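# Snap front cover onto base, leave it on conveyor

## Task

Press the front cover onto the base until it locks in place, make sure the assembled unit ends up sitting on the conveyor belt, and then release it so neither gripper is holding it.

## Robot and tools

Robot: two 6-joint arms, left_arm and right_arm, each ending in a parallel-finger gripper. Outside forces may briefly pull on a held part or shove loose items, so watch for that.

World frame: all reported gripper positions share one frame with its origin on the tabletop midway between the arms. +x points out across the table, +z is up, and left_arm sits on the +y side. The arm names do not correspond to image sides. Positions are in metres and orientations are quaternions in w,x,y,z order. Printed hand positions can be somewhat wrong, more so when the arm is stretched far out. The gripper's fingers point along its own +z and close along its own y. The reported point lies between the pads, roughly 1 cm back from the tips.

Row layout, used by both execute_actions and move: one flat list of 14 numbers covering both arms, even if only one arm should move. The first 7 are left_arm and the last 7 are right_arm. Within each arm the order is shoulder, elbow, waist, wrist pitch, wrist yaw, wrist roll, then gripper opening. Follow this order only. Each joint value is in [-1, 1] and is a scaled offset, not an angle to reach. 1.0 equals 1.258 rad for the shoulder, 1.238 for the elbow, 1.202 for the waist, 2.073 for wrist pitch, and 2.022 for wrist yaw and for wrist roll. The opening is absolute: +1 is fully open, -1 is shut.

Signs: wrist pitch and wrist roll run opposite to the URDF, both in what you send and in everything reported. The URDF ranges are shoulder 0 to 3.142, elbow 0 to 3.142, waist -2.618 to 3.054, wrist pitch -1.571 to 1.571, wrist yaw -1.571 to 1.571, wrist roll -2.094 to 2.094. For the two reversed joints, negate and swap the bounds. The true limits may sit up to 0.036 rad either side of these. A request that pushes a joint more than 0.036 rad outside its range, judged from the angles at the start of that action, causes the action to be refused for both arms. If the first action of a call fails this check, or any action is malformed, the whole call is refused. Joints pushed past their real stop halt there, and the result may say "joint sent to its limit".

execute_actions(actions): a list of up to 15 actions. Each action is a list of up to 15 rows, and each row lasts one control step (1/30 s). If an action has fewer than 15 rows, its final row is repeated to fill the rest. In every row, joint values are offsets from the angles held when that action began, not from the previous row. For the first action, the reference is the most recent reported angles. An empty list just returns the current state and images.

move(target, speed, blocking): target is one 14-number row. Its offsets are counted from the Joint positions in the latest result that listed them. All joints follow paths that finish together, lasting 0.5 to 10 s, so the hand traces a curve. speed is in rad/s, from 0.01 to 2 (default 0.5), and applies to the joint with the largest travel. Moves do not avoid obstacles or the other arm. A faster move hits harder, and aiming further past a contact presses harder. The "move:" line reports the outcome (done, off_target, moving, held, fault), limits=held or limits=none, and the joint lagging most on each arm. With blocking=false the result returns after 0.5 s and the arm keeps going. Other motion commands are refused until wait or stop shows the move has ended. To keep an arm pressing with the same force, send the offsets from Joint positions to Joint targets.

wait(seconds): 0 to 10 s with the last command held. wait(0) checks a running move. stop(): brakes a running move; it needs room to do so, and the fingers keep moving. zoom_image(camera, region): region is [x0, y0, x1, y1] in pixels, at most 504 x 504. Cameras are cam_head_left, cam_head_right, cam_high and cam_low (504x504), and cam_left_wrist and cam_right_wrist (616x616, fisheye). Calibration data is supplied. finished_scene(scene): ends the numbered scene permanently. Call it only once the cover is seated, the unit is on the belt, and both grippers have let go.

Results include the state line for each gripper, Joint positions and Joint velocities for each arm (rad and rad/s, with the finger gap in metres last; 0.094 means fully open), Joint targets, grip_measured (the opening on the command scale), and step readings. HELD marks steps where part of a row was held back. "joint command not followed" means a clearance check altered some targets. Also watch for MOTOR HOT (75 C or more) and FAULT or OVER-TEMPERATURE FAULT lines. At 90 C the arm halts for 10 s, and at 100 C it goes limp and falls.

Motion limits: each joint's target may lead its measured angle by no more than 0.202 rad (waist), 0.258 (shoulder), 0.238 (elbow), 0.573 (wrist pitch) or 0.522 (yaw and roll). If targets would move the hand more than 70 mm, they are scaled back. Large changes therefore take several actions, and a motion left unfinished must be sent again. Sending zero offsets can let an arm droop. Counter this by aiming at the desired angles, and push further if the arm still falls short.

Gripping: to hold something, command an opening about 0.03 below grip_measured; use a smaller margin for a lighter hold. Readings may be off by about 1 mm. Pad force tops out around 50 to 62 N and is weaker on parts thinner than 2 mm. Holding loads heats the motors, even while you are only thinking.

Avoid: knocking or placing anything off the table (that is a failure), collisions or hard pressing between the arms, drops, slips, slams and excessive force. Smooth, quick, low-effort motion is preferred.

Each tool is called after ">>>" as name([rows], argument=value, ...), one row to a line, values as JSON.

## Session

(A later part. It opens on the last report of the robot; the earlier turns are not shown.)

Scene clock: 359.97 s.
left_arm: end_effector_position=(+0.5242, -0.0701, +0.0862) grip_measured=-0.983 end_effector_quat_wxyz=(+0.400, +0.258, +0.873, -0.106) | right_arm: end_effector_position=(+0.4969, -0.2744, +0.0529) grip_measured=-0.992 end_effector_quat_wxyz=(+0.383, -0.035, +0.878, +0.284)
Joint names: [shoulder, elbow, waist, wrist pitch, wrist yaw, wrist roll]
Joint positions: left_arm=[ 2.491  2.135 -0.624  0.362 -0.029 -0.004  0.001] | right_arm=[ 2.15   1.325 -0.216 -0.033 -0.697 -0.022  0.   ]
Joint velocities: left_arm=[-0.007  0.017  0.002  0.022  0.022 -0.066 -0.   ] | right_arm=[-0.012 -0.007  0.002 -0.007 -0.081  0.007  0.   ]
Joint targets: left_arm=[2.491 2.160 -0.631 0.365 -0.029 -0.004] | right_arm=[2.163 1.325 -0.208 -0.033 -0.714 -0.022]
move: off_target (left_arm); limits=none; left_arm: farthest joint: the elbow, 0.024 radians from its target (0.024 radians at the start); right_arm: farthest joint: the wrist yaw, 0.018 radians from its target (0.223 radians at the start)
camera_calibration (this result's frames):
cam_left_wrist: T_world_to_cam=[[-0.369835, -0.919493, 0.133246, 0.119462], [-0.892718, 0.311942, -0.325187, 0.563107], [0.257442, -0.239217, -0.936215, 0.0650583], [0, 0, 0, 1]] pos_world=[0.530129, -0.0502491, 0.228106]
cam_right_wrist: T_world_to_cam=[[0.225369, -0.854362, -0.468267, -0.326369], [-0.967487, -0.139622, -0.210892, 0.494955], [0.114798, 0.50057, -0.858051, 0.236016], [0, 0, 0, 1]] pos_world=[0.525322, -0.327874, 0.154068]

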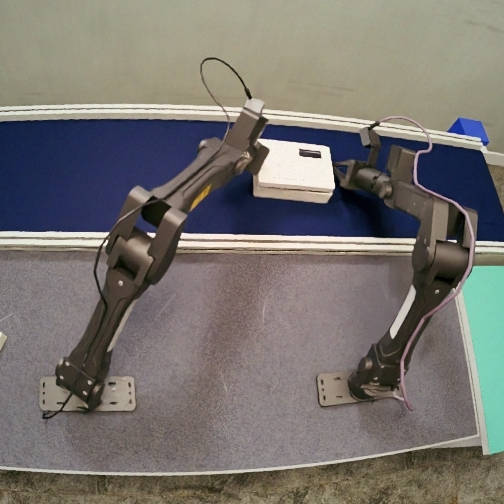

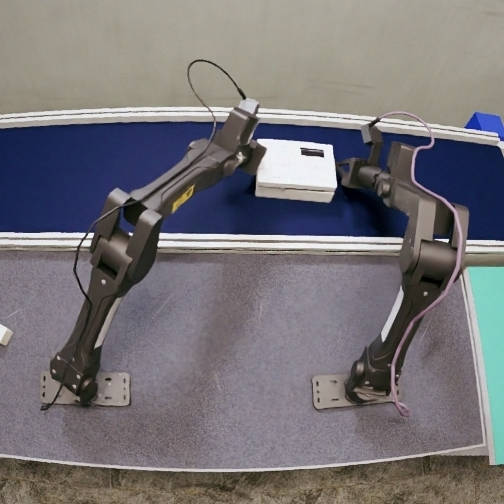

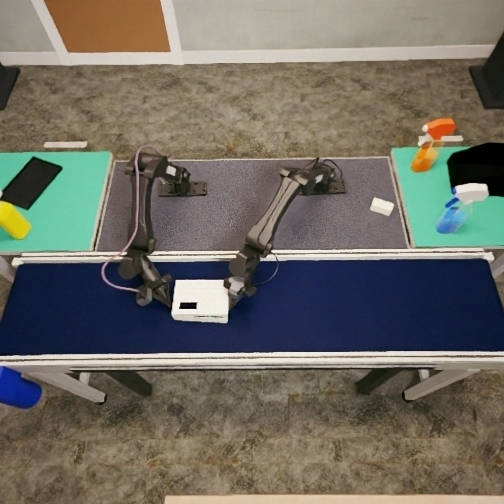

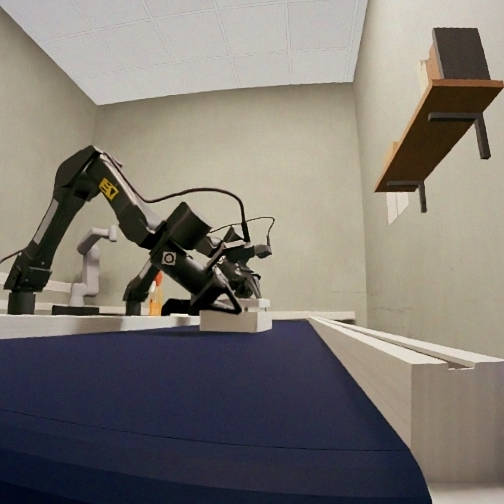

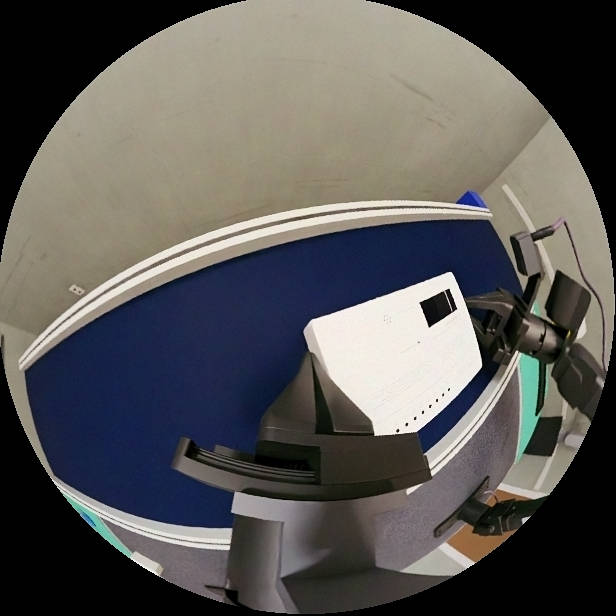

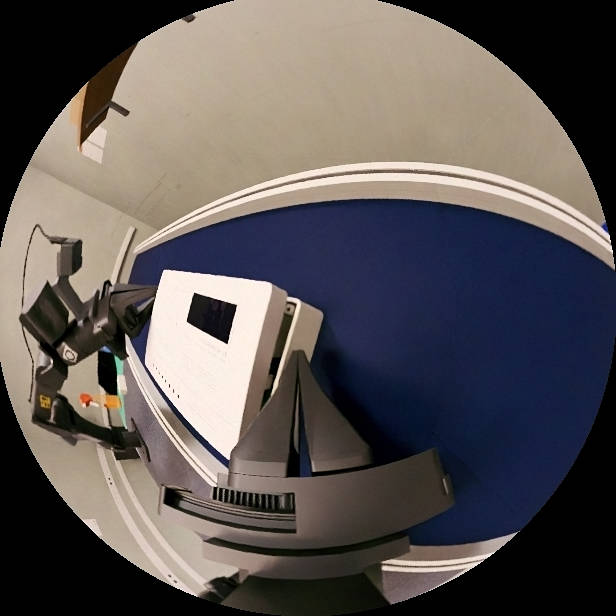

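>>> move(target=[0,0.02,-0.018,0,0,0,-1,0.025,0,0.014,0,0,0,-1], speed=0.03)

>>> move(target=[0,0.02,-0.014,0,0,0,-1,0,0,0.012,0,0,0,-1], speed=0.03)

>>> zoom_image(camera="cam_low", region=[160,260,290,350])

Scene clock: 369.70 s.
left_arm: end_effector_position=(+0.5221, -0.0733, +0.0861) grip_measured=-0.983 end_effector_quat_wxyz=(+0.400, +0.261, +0.872, -0.107) | right_arm: end_effector_position=(+0.4957, -0.2702, +0.0436) grip_measured=-0.992 end_effector_quat_wxyz=(+0.374, -0.035, +0.881, +0.287)
Joint names: [shoulder, elbow, waist, wrist pitch, wrist yaw, wrist roll]
Joint positions: left_arm=[ 2.491  2.135 -0.63   0.363 -0.029 -0.004  0.001] | right_arm=[ 2.169  1.325 -0.208 -0.034 -0.696 -0.022  0.   ]
Joint velocities: left_arm=[ 0.007 -0.002  0.002  0.022 -0.051  0.022  0.   ] | right_arm=[-0.007 -0.002 -0.002  0.022  0.007  0.081 -0.   ]
Joint targets: left_arm=[2.491 2.160 -0.645 0.362 -0.029 -0.004] | right_arm=[2.182 1.325 -0.199 -0.033 -0.697 -0.022]
move: off_target (left_arm); limits=none; left_arm: farthest joint: the elbow, 0.024 radians from its target (0.024 radians at the start); right_arm: farthest joint: the shoulder, 0.012 radians from its target (0.031 radians at the start)
camera_calibration (this result's frames):
cam_left_wrist: T_world_to_cam=[[-0.374803, -0.917526, 0.132927, 0.118601], [-0.891067, 0.316926, -0.324895, 0.561655], [0.255972, -0.240218, -0.936362, 0.0654971], [0, 0, 0, 1]] pos_world=[0.528159, -0.0534498, 0.228043]
cam_right_wrist: T_world_to_cam=[[0.223075, -0.851415, -0.474689, -0.324658], [-0.970059, -0.145916, -0.194149, 0.491211], [0.096037, 0.503786, -0.858473, 0.236284], [0, 0, 0, 1]] pos_world=[0.526234, -0.32378, 0.1441]

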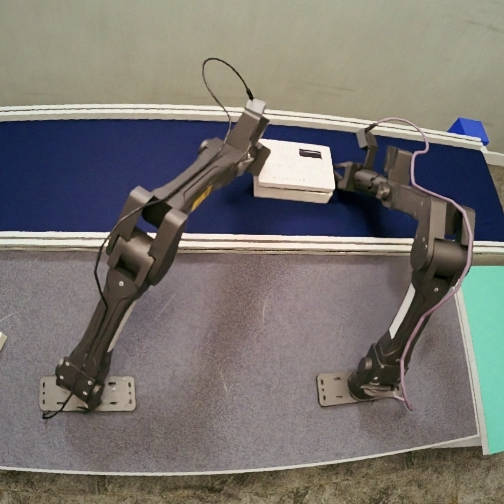

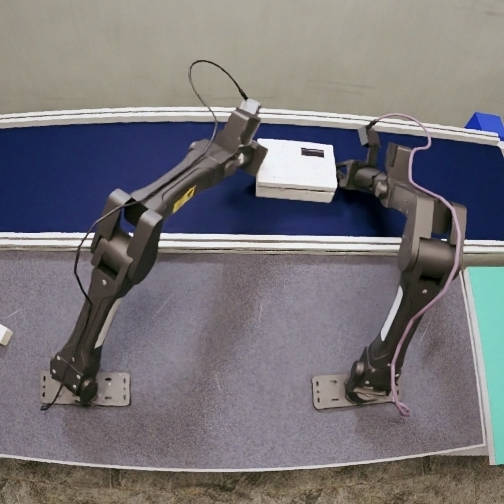

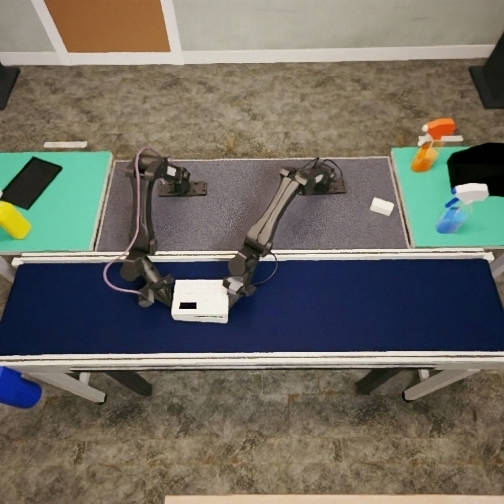

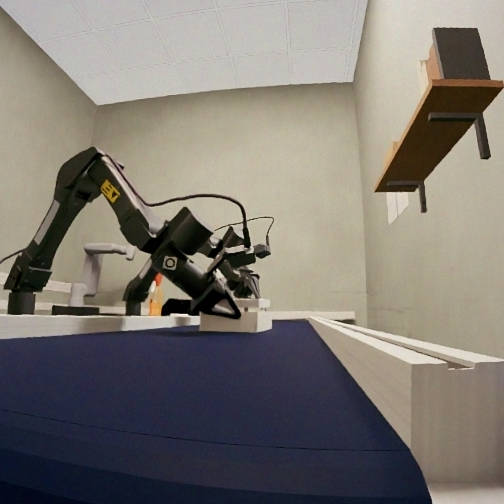

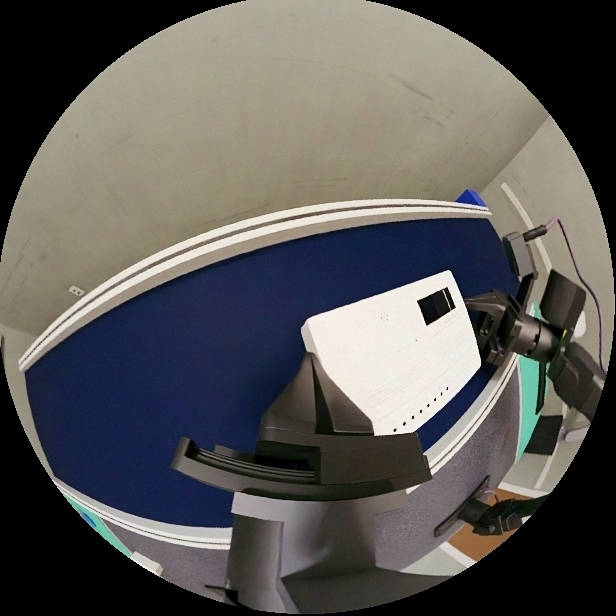

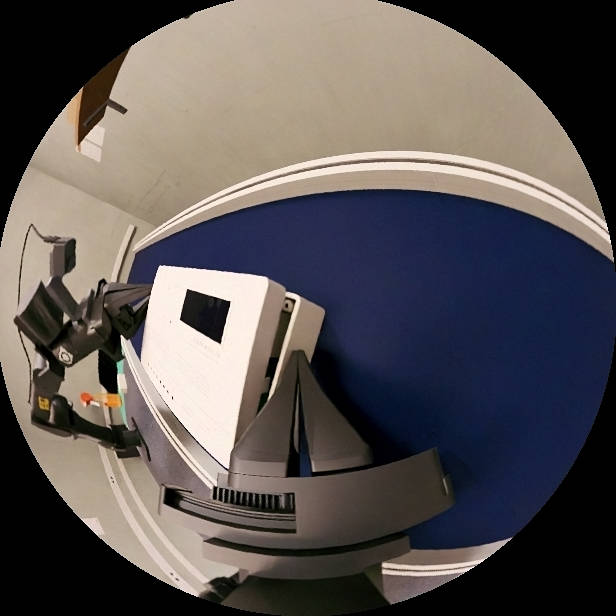

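Scene clock: 370.80 s.
left_arm: end_effector_position=(+0.5219, -0.0734, +0.0860) grip_measured=-0.983 end_effector_quat_wxyz=(+0.400, +0.260, +0.872, -0.106) | right_arm: end_effector_position=(+0.4959, -0.2701, +0.0432) grip_measured=-0.992 end_effector_quat_wxyz=(+0.374, -0.034, +0.882, +0.285)
Joint names: [shoulder, elbow, waist, wrist pitch, wrist yaw, wrist roll]
Joint positions: left_arm=[ 2.491  2.135 -0.631  0.363 -0.032 -0.004  0.001] | right_arm=[ 2.169  1.325 -0.207 -0.034 -0.692 -0.022  0.   ]
Joint velocities: left_arm=[ 0.002 -0.017  0.002  0.007  0.051  0.051 -0.001] | right_arm=[-0.002 -0.017  0.017  0.022  0.037 -0.007  0.002]
Joint targets: left_arm=[2.491 2.160 -0.646 0.363 -0.029 -0.004] | right_arm=[2.169 1.325 -0.194 -0.034 -0.696 -0.022]
move: off_target (left_arm); limits=none; left_arm: farthest joint: the elbow, 0.024 radians from its target (0.024 radians at the start); right_arm: farthest joint: the waist, 0.013 radians from its target (0.015 radians at the start)
camera_calibration (this result's frames):
cam_left_wrist: T_world_to_cam=[[-0.37385, -0.918206, 0.130901, 0.118036], [-0.891172, 0.316509, -0.325014, 0.561557], [0.256998, -0.238161, -0.936606, 0.0650879], [0, 0, 0, 1]] pos_world=[0.527844, -0.0538552, 0.228025]
cam_right_wrist: T_world_to_cam=[[0.221393, -0.85332, -0.472049, -0.32457], [-0.970415, -0.144965, -0.193078, 0.491749], [0.0963266, 0.50083, -0.860169, 0.235006], [0, 0, 0, 1]] pos_world=[0.526421, -0.323374, 0.143877]

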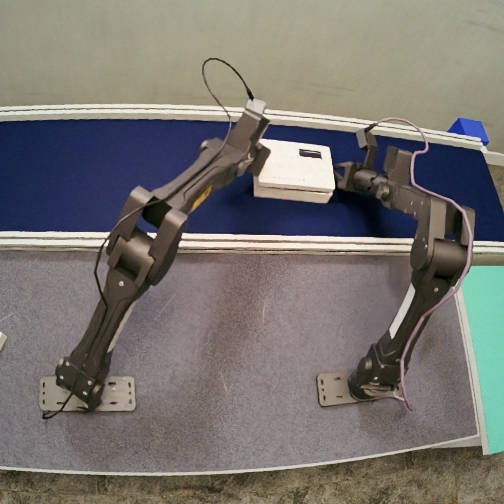

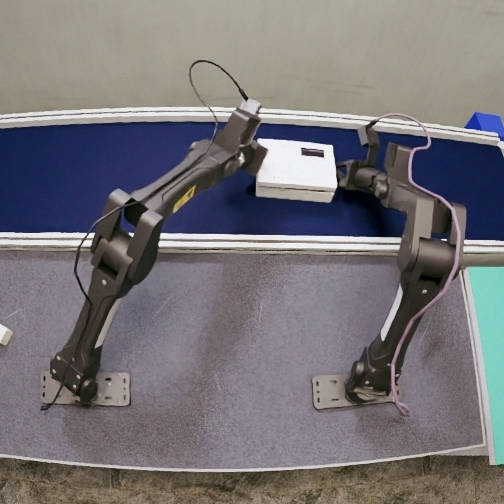

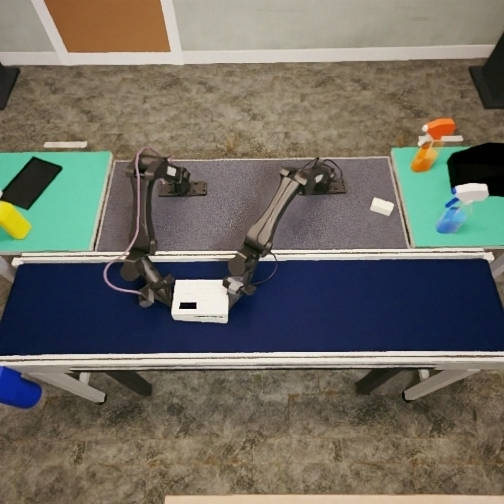

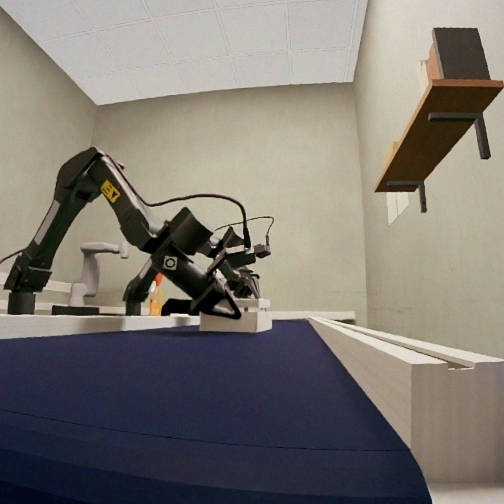

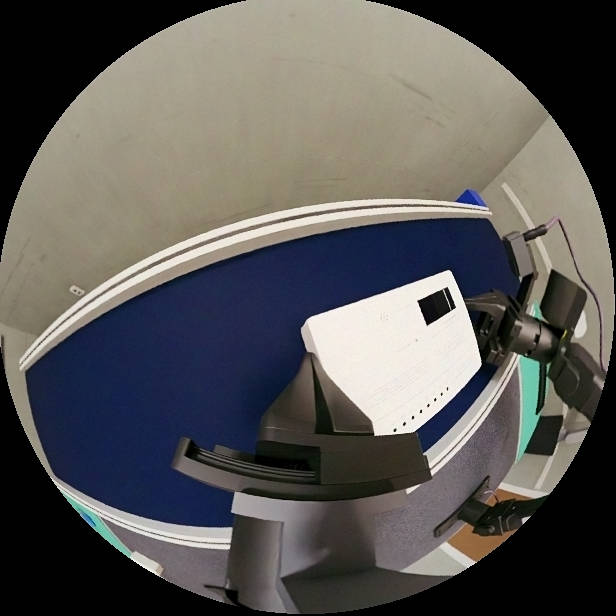

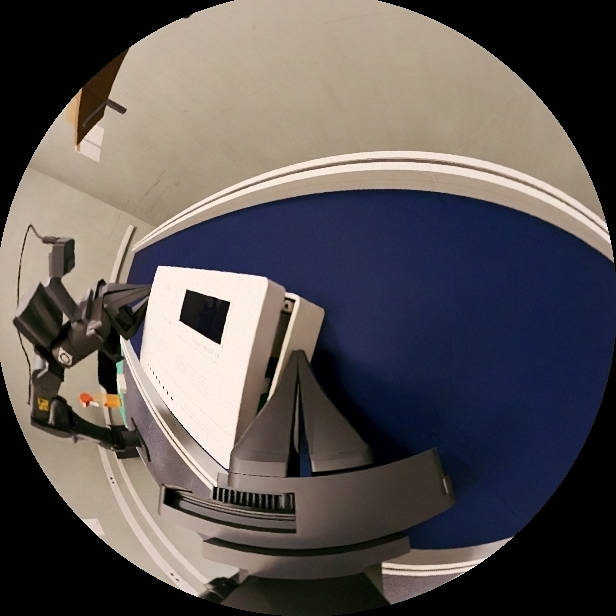

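Region (160, 260, 290, 350) of cam_low's 504x504 image, scaled by 3.877, with more detail than that image has; it fills the top 349 rows of this view, and the rest is white.

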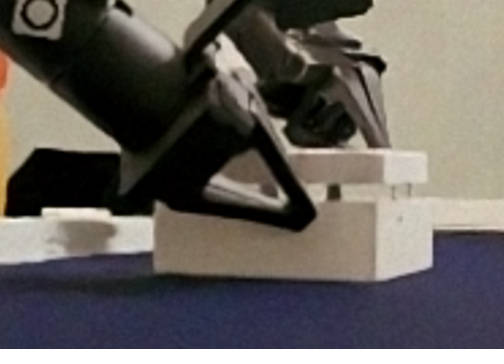

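>>> move(target=[0,0.03,-0.035,-0.035,0.03,0,-1,0,0,0.035,0,-0.03,0,-1], speed=0.04)

>>> zoom_image(camera="cam_low", region=[160,260,290,350])

>>> zoom_image(camera="cam_head_left", region=[240,130,350,220])

Scene clock: 377.87 s.
left_arm: end_effector_position=(+0.5237, -0.0782, +0.0871) grip_measured=-0.984 end_effector_quat_wxyz=(+0.409, +0.261, +0.868, -0.108) | right_arm: end_effector_position=(+0.4960, -0.2667, +0.0433) grip_measured=-0.992 end_effector_quat_wxyz=(+0.374, -0.037, +0.882, +0.286)
Joint names: [shoulder, elbow, waist, wrist pitch, wrist yaw, wrist roll]
Joint positions: left_arm=[ 2.497  2.135 -0.636  0.336 -0.035 -0.004  0.001] | right_arm=[ 2.169  1.325 -0.2   -0.035 -0.69  -0.022  0.   ]
Joint velocities: left_arm=[-0.012  0.012 -0.022 -0.007 -0.081  0.022 -0.   ] | right_arm=[ 0.002  0.002 -0.017  0.037 -0.051 -0.007 -0.001]
Joint targets: left_arm=[2.491 2.172 -0.673 0.290 0.028 -0.004] | right_arm=[2.169 1.325 -0.165 -0.034 -0.752 -0.022]
move: off_target (left_arm, right_arm); limits=none; left_arm: farthest joint: the wrist yaw, 0.064 radians from its target (0.061 radians at the start); right_arm: farthest joint: the wrist yaw, 0.062 radians from its target (0.061 radians at the start)
camera_calibration (this result's frames):
cam_left_wrist: T_world_to_cam=[[-0.379022, -0.915763, 0.133116, 0.116812], [-0.884131, 0.315885, -0.34428, 0.562932], [0.27323, -0.248182, -0.929382, 0.0545922], [0, 0, 0, 1]] pos_world=[0.527064, -0.0573004, 0.228994]
cam_right_wrist: T_world_to_cam=[[0.227036, -0.852439, -0.470958, -0.324228], [-0.969327, -0.151056, -0.193872, 0.490233], [0.0941228, 0.500529, -0.860588, 0.23436], [0, 0, 0, 1]] pos_world=[0.526749, -0.319636, 0.144031]

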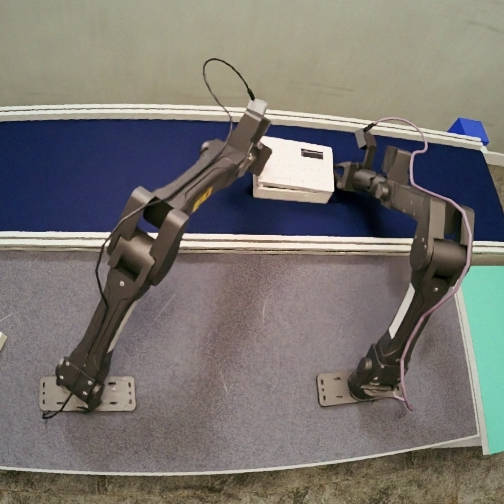

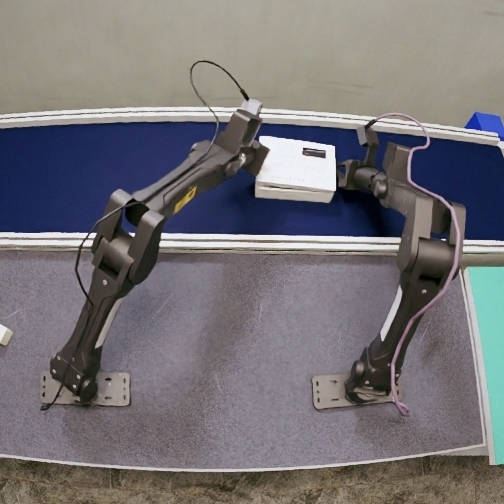

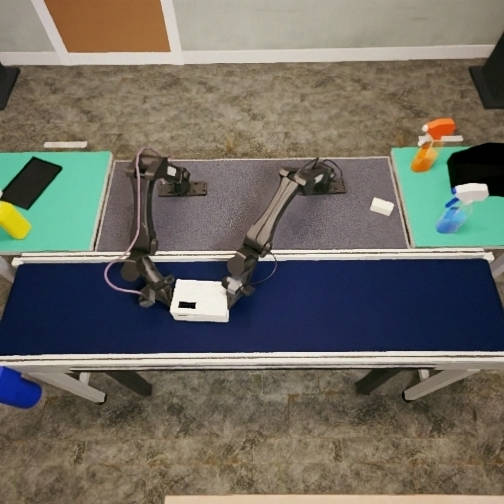

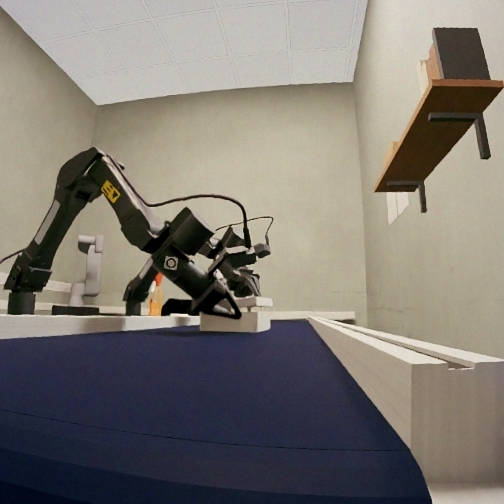

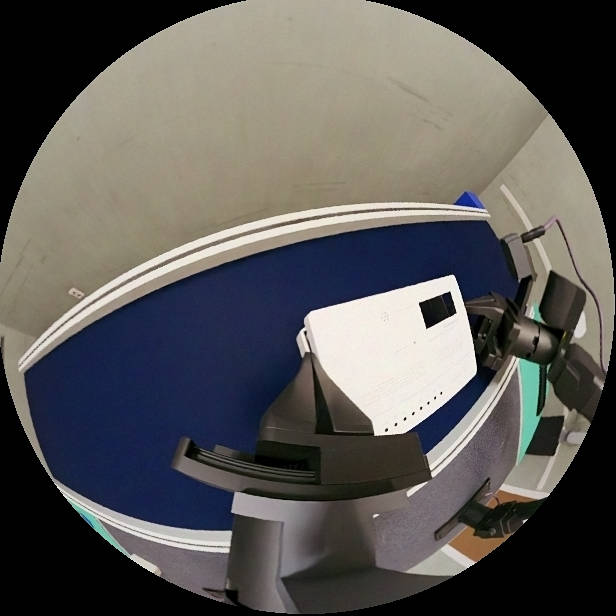

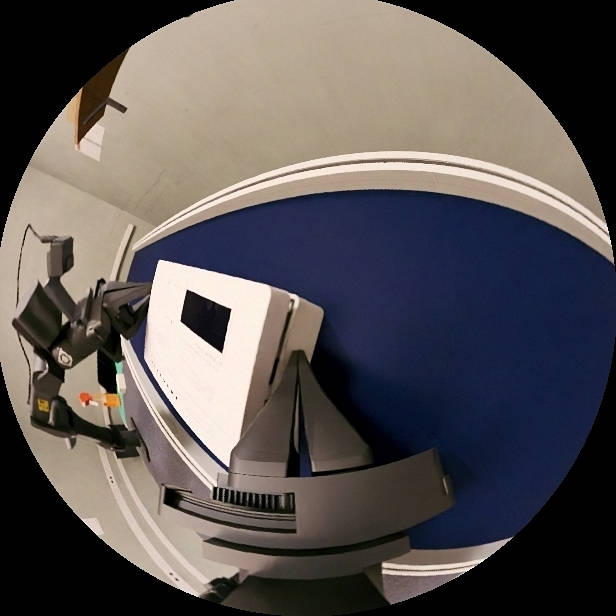

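Region (160, 260, 290, 350) of cam_low's 504x504 image, scaled by 3.877, with more detail than that image has; it fills the top 349 rows of this view, and the rest is white.

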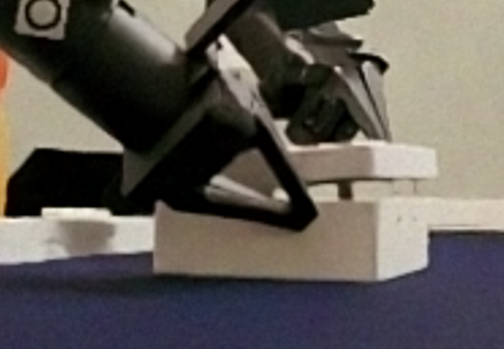

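Region (240, 130, 350, 220) of cam_head_left's 504x504 image, scaled by 4.582, with more detail than that image has; it fills the top 412 rows of this view, and the rest is white.

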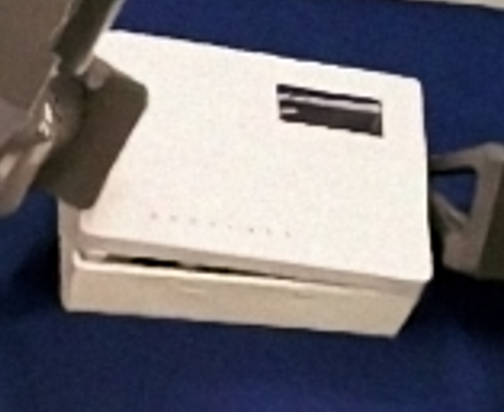

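>>> move(target=[-0.02,0.02,-0.03,0.015,0.03,0,-1,0,0,0.03,0,-0.03,0,-1], speed=0.05)

>>> zoom_image(camera="cam_low", region=[160,260,290,350])

>>> zoom_image(camera="cam_head_left", region=[240,130,350,220])

Scene clock: 385.40 s.
left_arm: end_effector_position=(+0.5176, -0.0762, +0.0800) grip_measured=-0.984 end_effector_quat_wxyz=(+0.392, +0.265, +0.875, -0.104) | right_arm: end_effector_position=(+0.4962, -0.2658, +0.0431) grip_measured=-0.992 end_effector_quat_wxyz=(+0.374, -0.038, +0.882, +0.285)
Joint names: [shoulder, elbow, waist, wrist pitch, wrist yaw, wrist roll]
Joint positions: left_arm=[ 2.497  2.135 -0.638  0.374 -0.034 -0.004  0.001] | right_arm=[ 2.169  1.325 -0.197 -0.036 -0.687 -0.022  0.   ]
Joint velocities: left_arm=[-0.012  0.012 -0.002 -0.022 -0.051 -0.007  0.001] | right_arm=[ 0.012  0.002 -0.007 -0.022  0.037  0.066 -0.001]
Joint targets: left_arm=[2.472 2.160 -0.672 0.368 0.025 -0.004] | right_arm=[2.169 1.325 -0.164 -0.035 -0.751 -0.022]
move: off_target (left_arm, right_arm); limits=none; left_arm: farthest joint: the wrist yaw, 0.060 radians from its target (0.061 radians at the start); right_arm: farthest joint: the wrist yaw, 0.064 radians from its target (0.060 radians at the start)
camera_calibration (this result's frames):
cam_left_wrist: T_world_to_cam=[[-0.377807, -0.917245, 0.126184, 0.117127], [-0.893466, 0.325431, -0.309536, 0.557278], [0.242857, -0.229686, -0.942478, 0.0683527], [0, 0, 0, 1]] pos_world=[0.525561, -0.058222, 0.222139]
cam_right_wrist: T_world_to_cam=[[0.227437, -0.853583, -0.468688, -0.324208], [-0.969222, -0.151846, -0.193783, 0.490299], [0.0942415, 0.498336, -0.861847, 0.233158], [0, 0, 0, 1]] pos_world=[0.526973, -0.318479, 0.144005]

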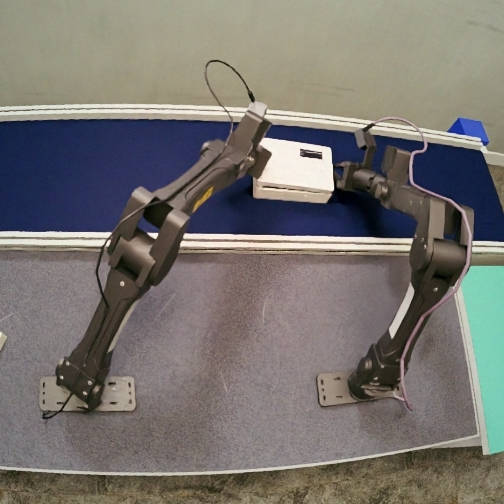

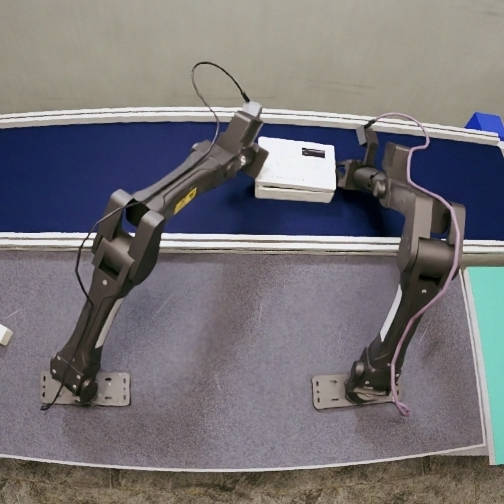

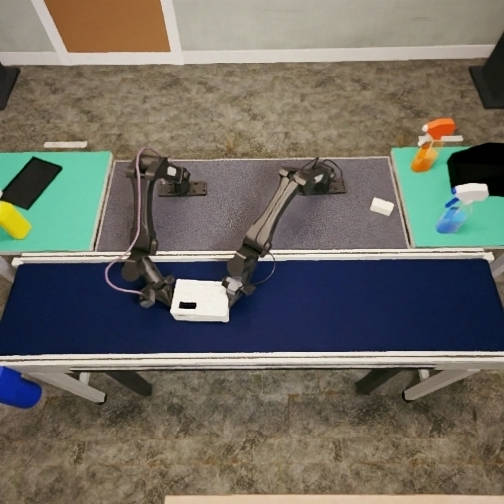

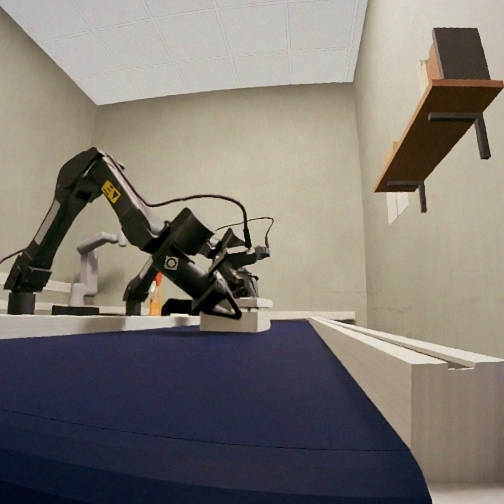

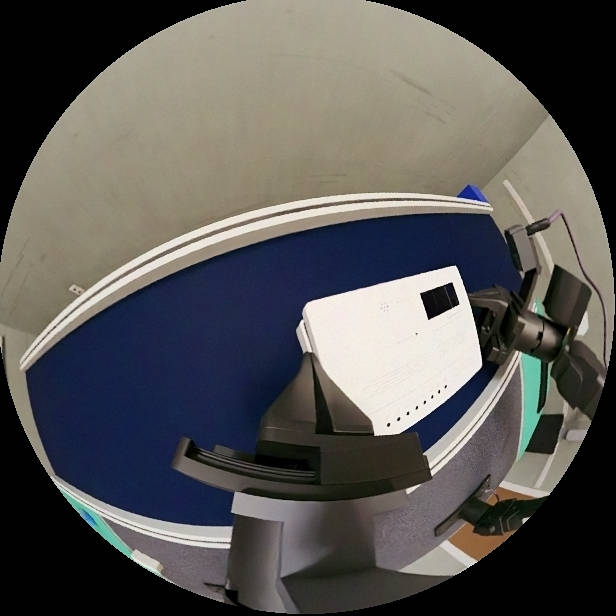

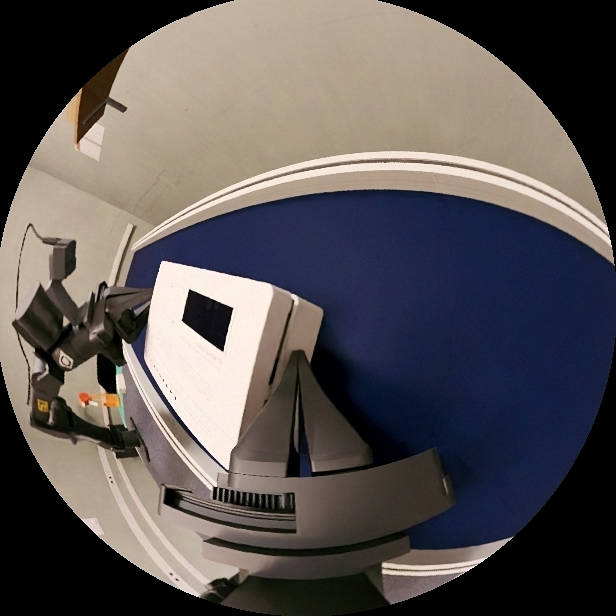

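Region (160, 260, 290, 350) of cam_low's 504x504 image, scaled by 3.877, with more detail than that image has; it fills the top 349 rows of this view, and the rest is white.

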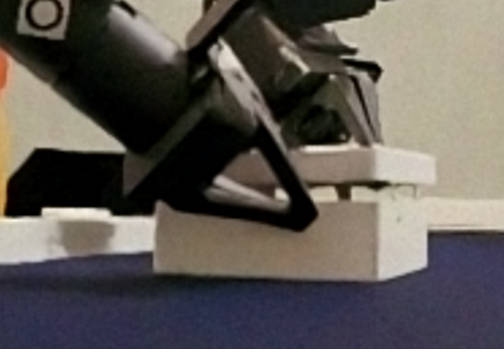

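Region (240, 130, 350, 220) of cam_head_left's 504x504 image, scaled by 4.582, with more detail than that image has; it fills the top 412 rows of this view, and the rest is white.

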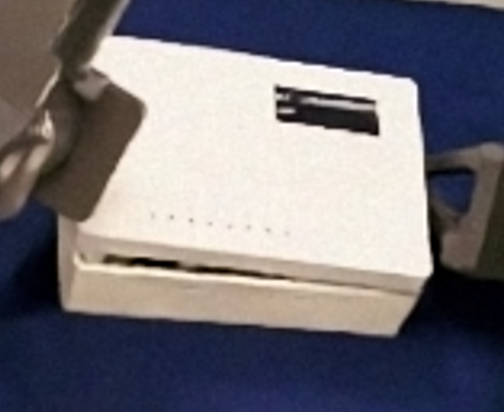

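>>> move(target=[0,0.02,0.03,0,0,0,-1,0,0,-0.025,0,0,0,-1], speed=0.1)

>>> move(target=[0.03,0.02,0.03,0,0.09,0,-1,-0.06,0,0,0,0,0,-1], speed=0.15)

>>> zoom_image(camera="cam_low", region=[160,260,290,350])

Scene clock: 392.60 s.
left_arm: end_effector_position=(+0.5293, -0.0573, +0.0750) grip_measured=-0.984 end_effector_quat_wxyz=(+0.391, +0.250, +0.881, -0.095) | right_arm: end_effector_position=(+0.4968, -0.2789, +0.0428) grip_measured=-0.992 end_effector_quat_wxyz=(+0.377, -0.027, +0.883, +0.278)
Joint names: [shoulder, elbow, waist, wrist pitch, wrist yaw, wrist roll]
Joint positions: left_arm=[ 2.504  2.135 -0.606  0.375 -0.037 -0.004  0.001] | right_arm=[ 2.169  1.325 -0.221 -0.036 -0.683 -0.022  0.   ]
Joint velocities: left_arm=[-0.022 -0.002 -0.002  0.022 -0.037 -0.051  0.   ] | right_arm=[ 0.007 -0.012 -0.022  0.037  0.007 -0.11  -0.001]
Joint targets: left_arm=[2.497 2.160 -0.602 0.374 -0.034 -0.004] | right_arm=[2.169 1.325 -0.227 -0.036 -0.687 -0.022]
move: off_target (left_arm); limits=none; left_arm: farthest joint: the elbow, 0.024 radians from its target (0.024 radians at the start); right_arm: farthest joint: the waist, 0.006 radians from its target (0.030 radians at the start)
camera_calibration (this result's frames):
cam_left_wrist: T_world_to_cam=[[-0.345166, -0.930453, 0.122955, 0.121757], [-0.906074, 0.296194, -0.302157, 0.5644], [0.244724, -0.215701, -0.945295, 0.0651372], [0, 0, 0, 1]] pos_world=[0.537474, -0.0398324, 0.217141]
cam_right_wrist: T_world_to_cam=[[0.204665, -0.860529, -0.466478, -0.326429], [-0.972985, -0.126841, -0.192904, 0.497563], [0.106831, 0.493356, -0.863242, 0.231815], [0, 0, 0, 1]] pos_world=[0.526164, -0.332158, 0.143822]

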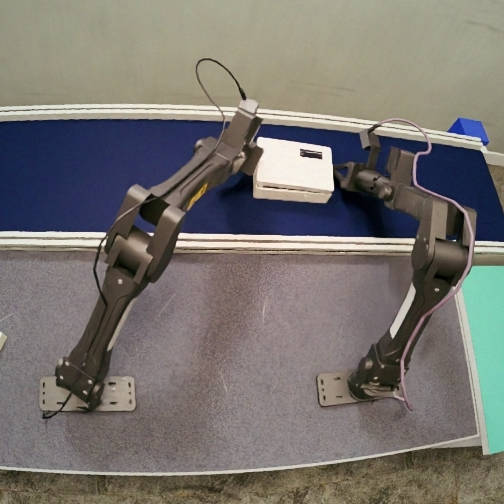

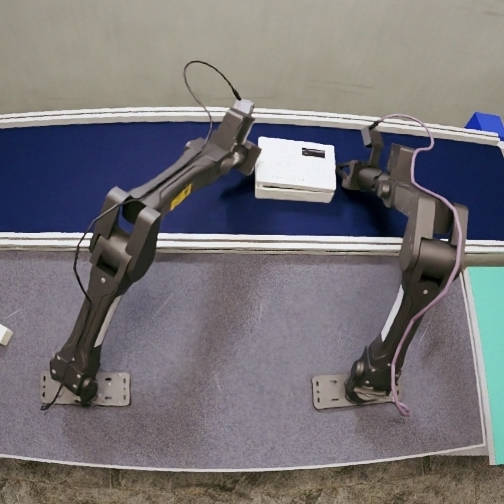

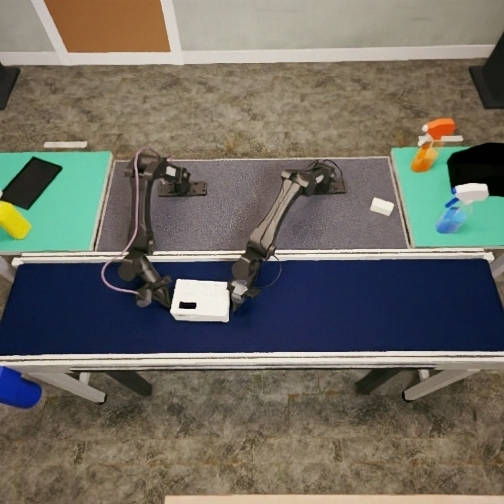

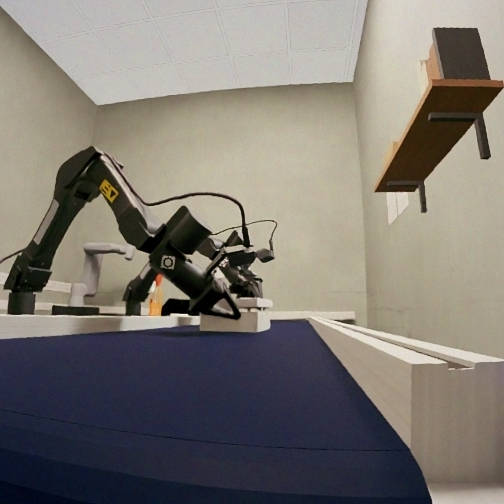

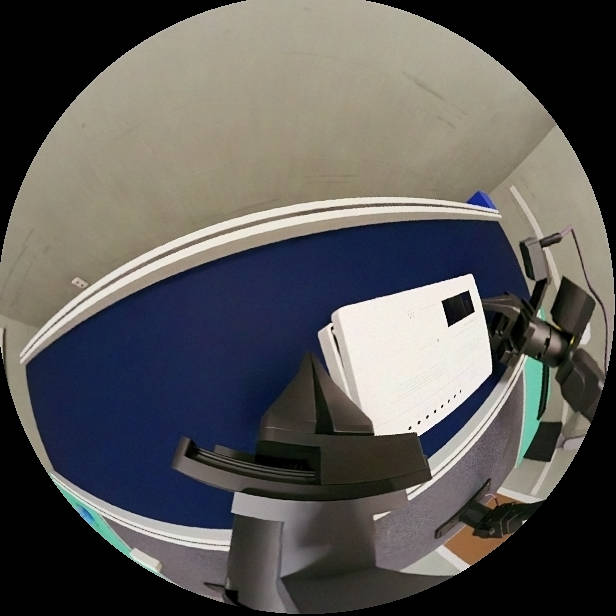

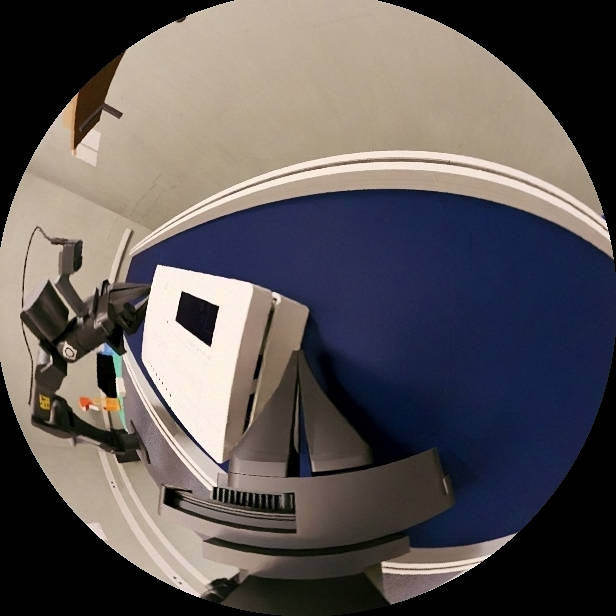

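Scene clock: 394.40 s.
left_arm: end_effector_position=(+0.5202, -0.0652, +0.0470) grip_measured=-0.983 end_effector_quat_wxyz=(+0.350, +0.271, +0.882, -0.160) | right_arm: end_effector_position=(+0.5001, -0.2796, +0.0705) grip_measured=-0.992 end_effector_quat_wxyz=(+0.400, -0.036, +0.874, +0.273)
Joint names: [shoulder, elbow, waist, wrist pitch, wrist yaw, wrist roll]
Joint positions: left_arm=[ 2.549  2.135 -0.577  0.375  0.134 -0.004  0.001] | right_arm=[ 2.114  1.325 -0.221 -0.036 -0.683 -0.022  0.   ]
Joint velocities: left_arm=[ 0.002  0.012 -0.002 -0.037 -0.007 -0.007 -0.   ] | right_arm=[-0.022  0.007  0.007  0.022 -0.022  0.007 -0.001]
Joint targets: left_arm=[2.542 2.160 -0.570 0.375 0.146 -0.004] | right_arm=[2.094 1.325 -0.221 -0.036 -0.683 -0.022]
move: off_target (left_arm); limits=none; left_arm: farthest joint: the elbow, 0.024 radians from its target (0.024 radians at the start); right_arm: farthest joint: the shoulder, 0.020 radians from its target (0.076 radians at the start)
camera_calibration (this result's frames):
cam_left_wrist: T_world_to_cam=[[-0.413012, -0.881004, 0.230767, 0.148117], [-0.902104, 0.360968, -0.236453, 0.549189], [0.125017, -0.305834, -0.943841, 0.0954774], [0, 0, 0, 1]] pos_world=[0.544663, -0.0385475, 0.185792]
cam_right_wrist: T_world_to_cam=[[0.229215, -0.865513, -0.445362, -0.329916], [-0.961233, -0.129226, -0.243581, 0.503079], [0.15327, 0.483929, -0.86158, 0.229746], [0, 0, 0, 1]] pos_world=[0.523985, -0.331716, 0.173553]

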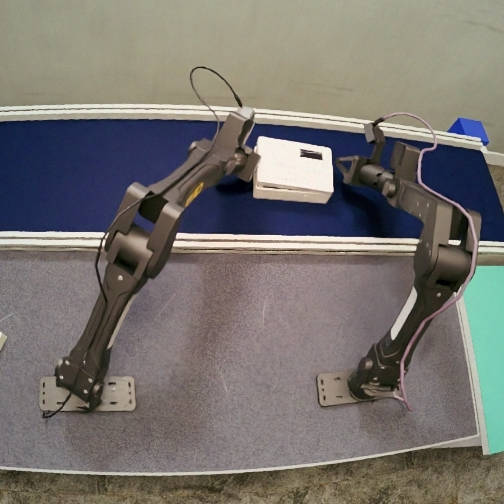

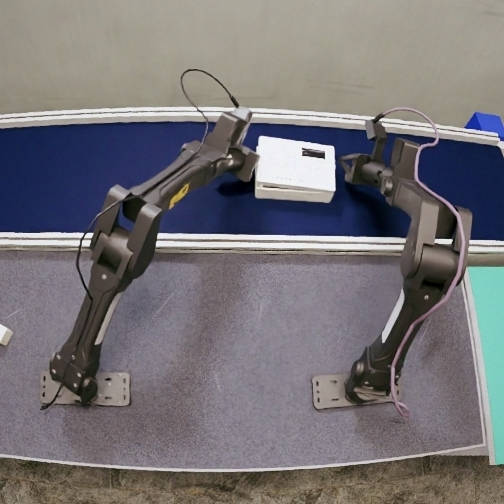

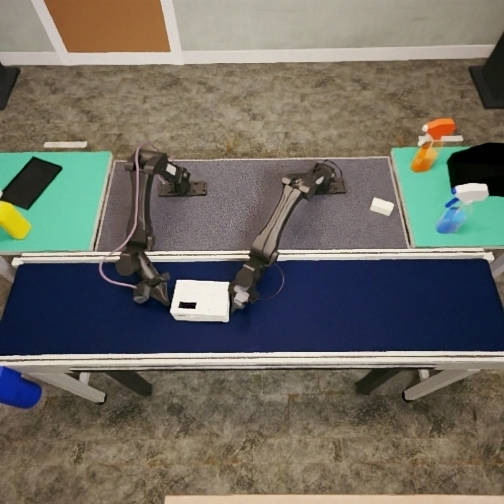

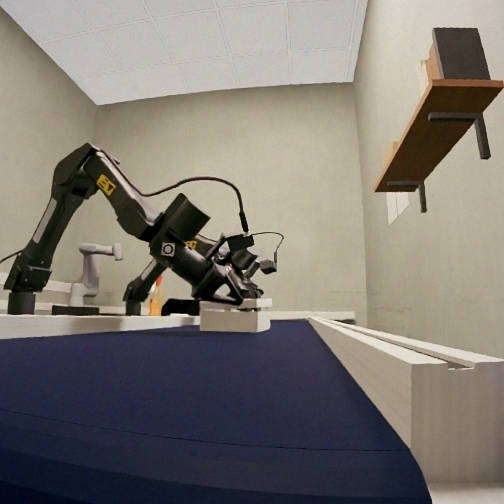

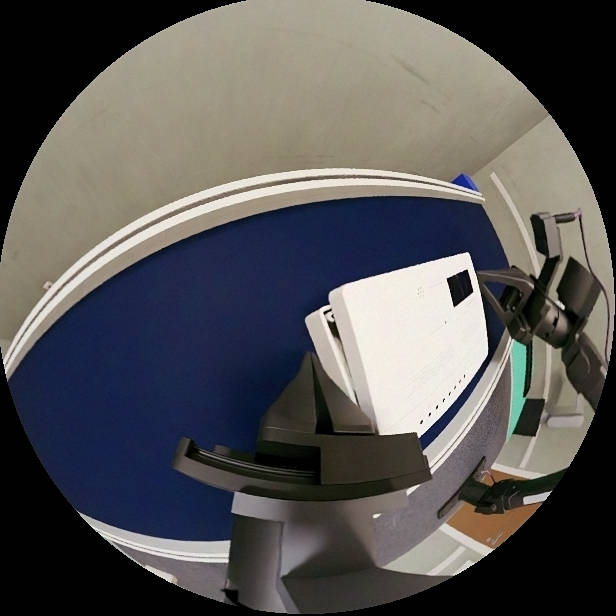

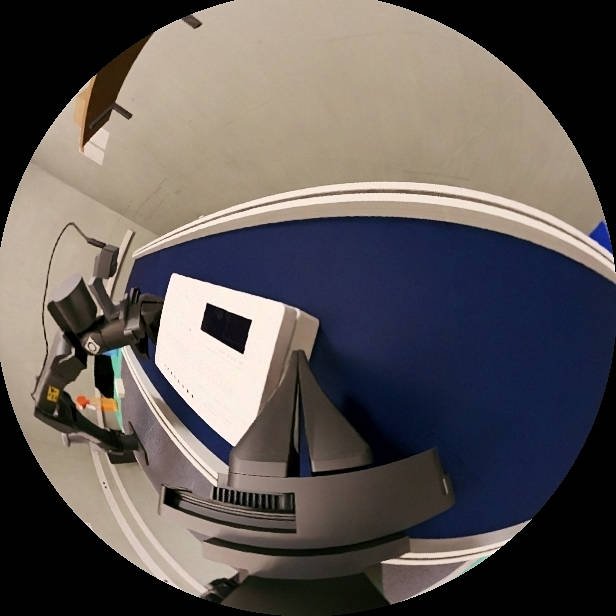

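Region (160, 260, 290, 350) of cam_low's 504x504 image, scaled by 3.877, with more detail than that image has; it fills the top 349 rows of this view, and the rest is white.

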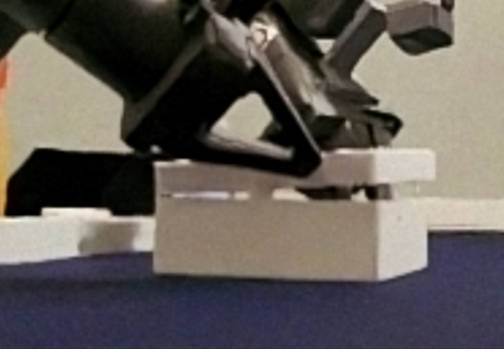

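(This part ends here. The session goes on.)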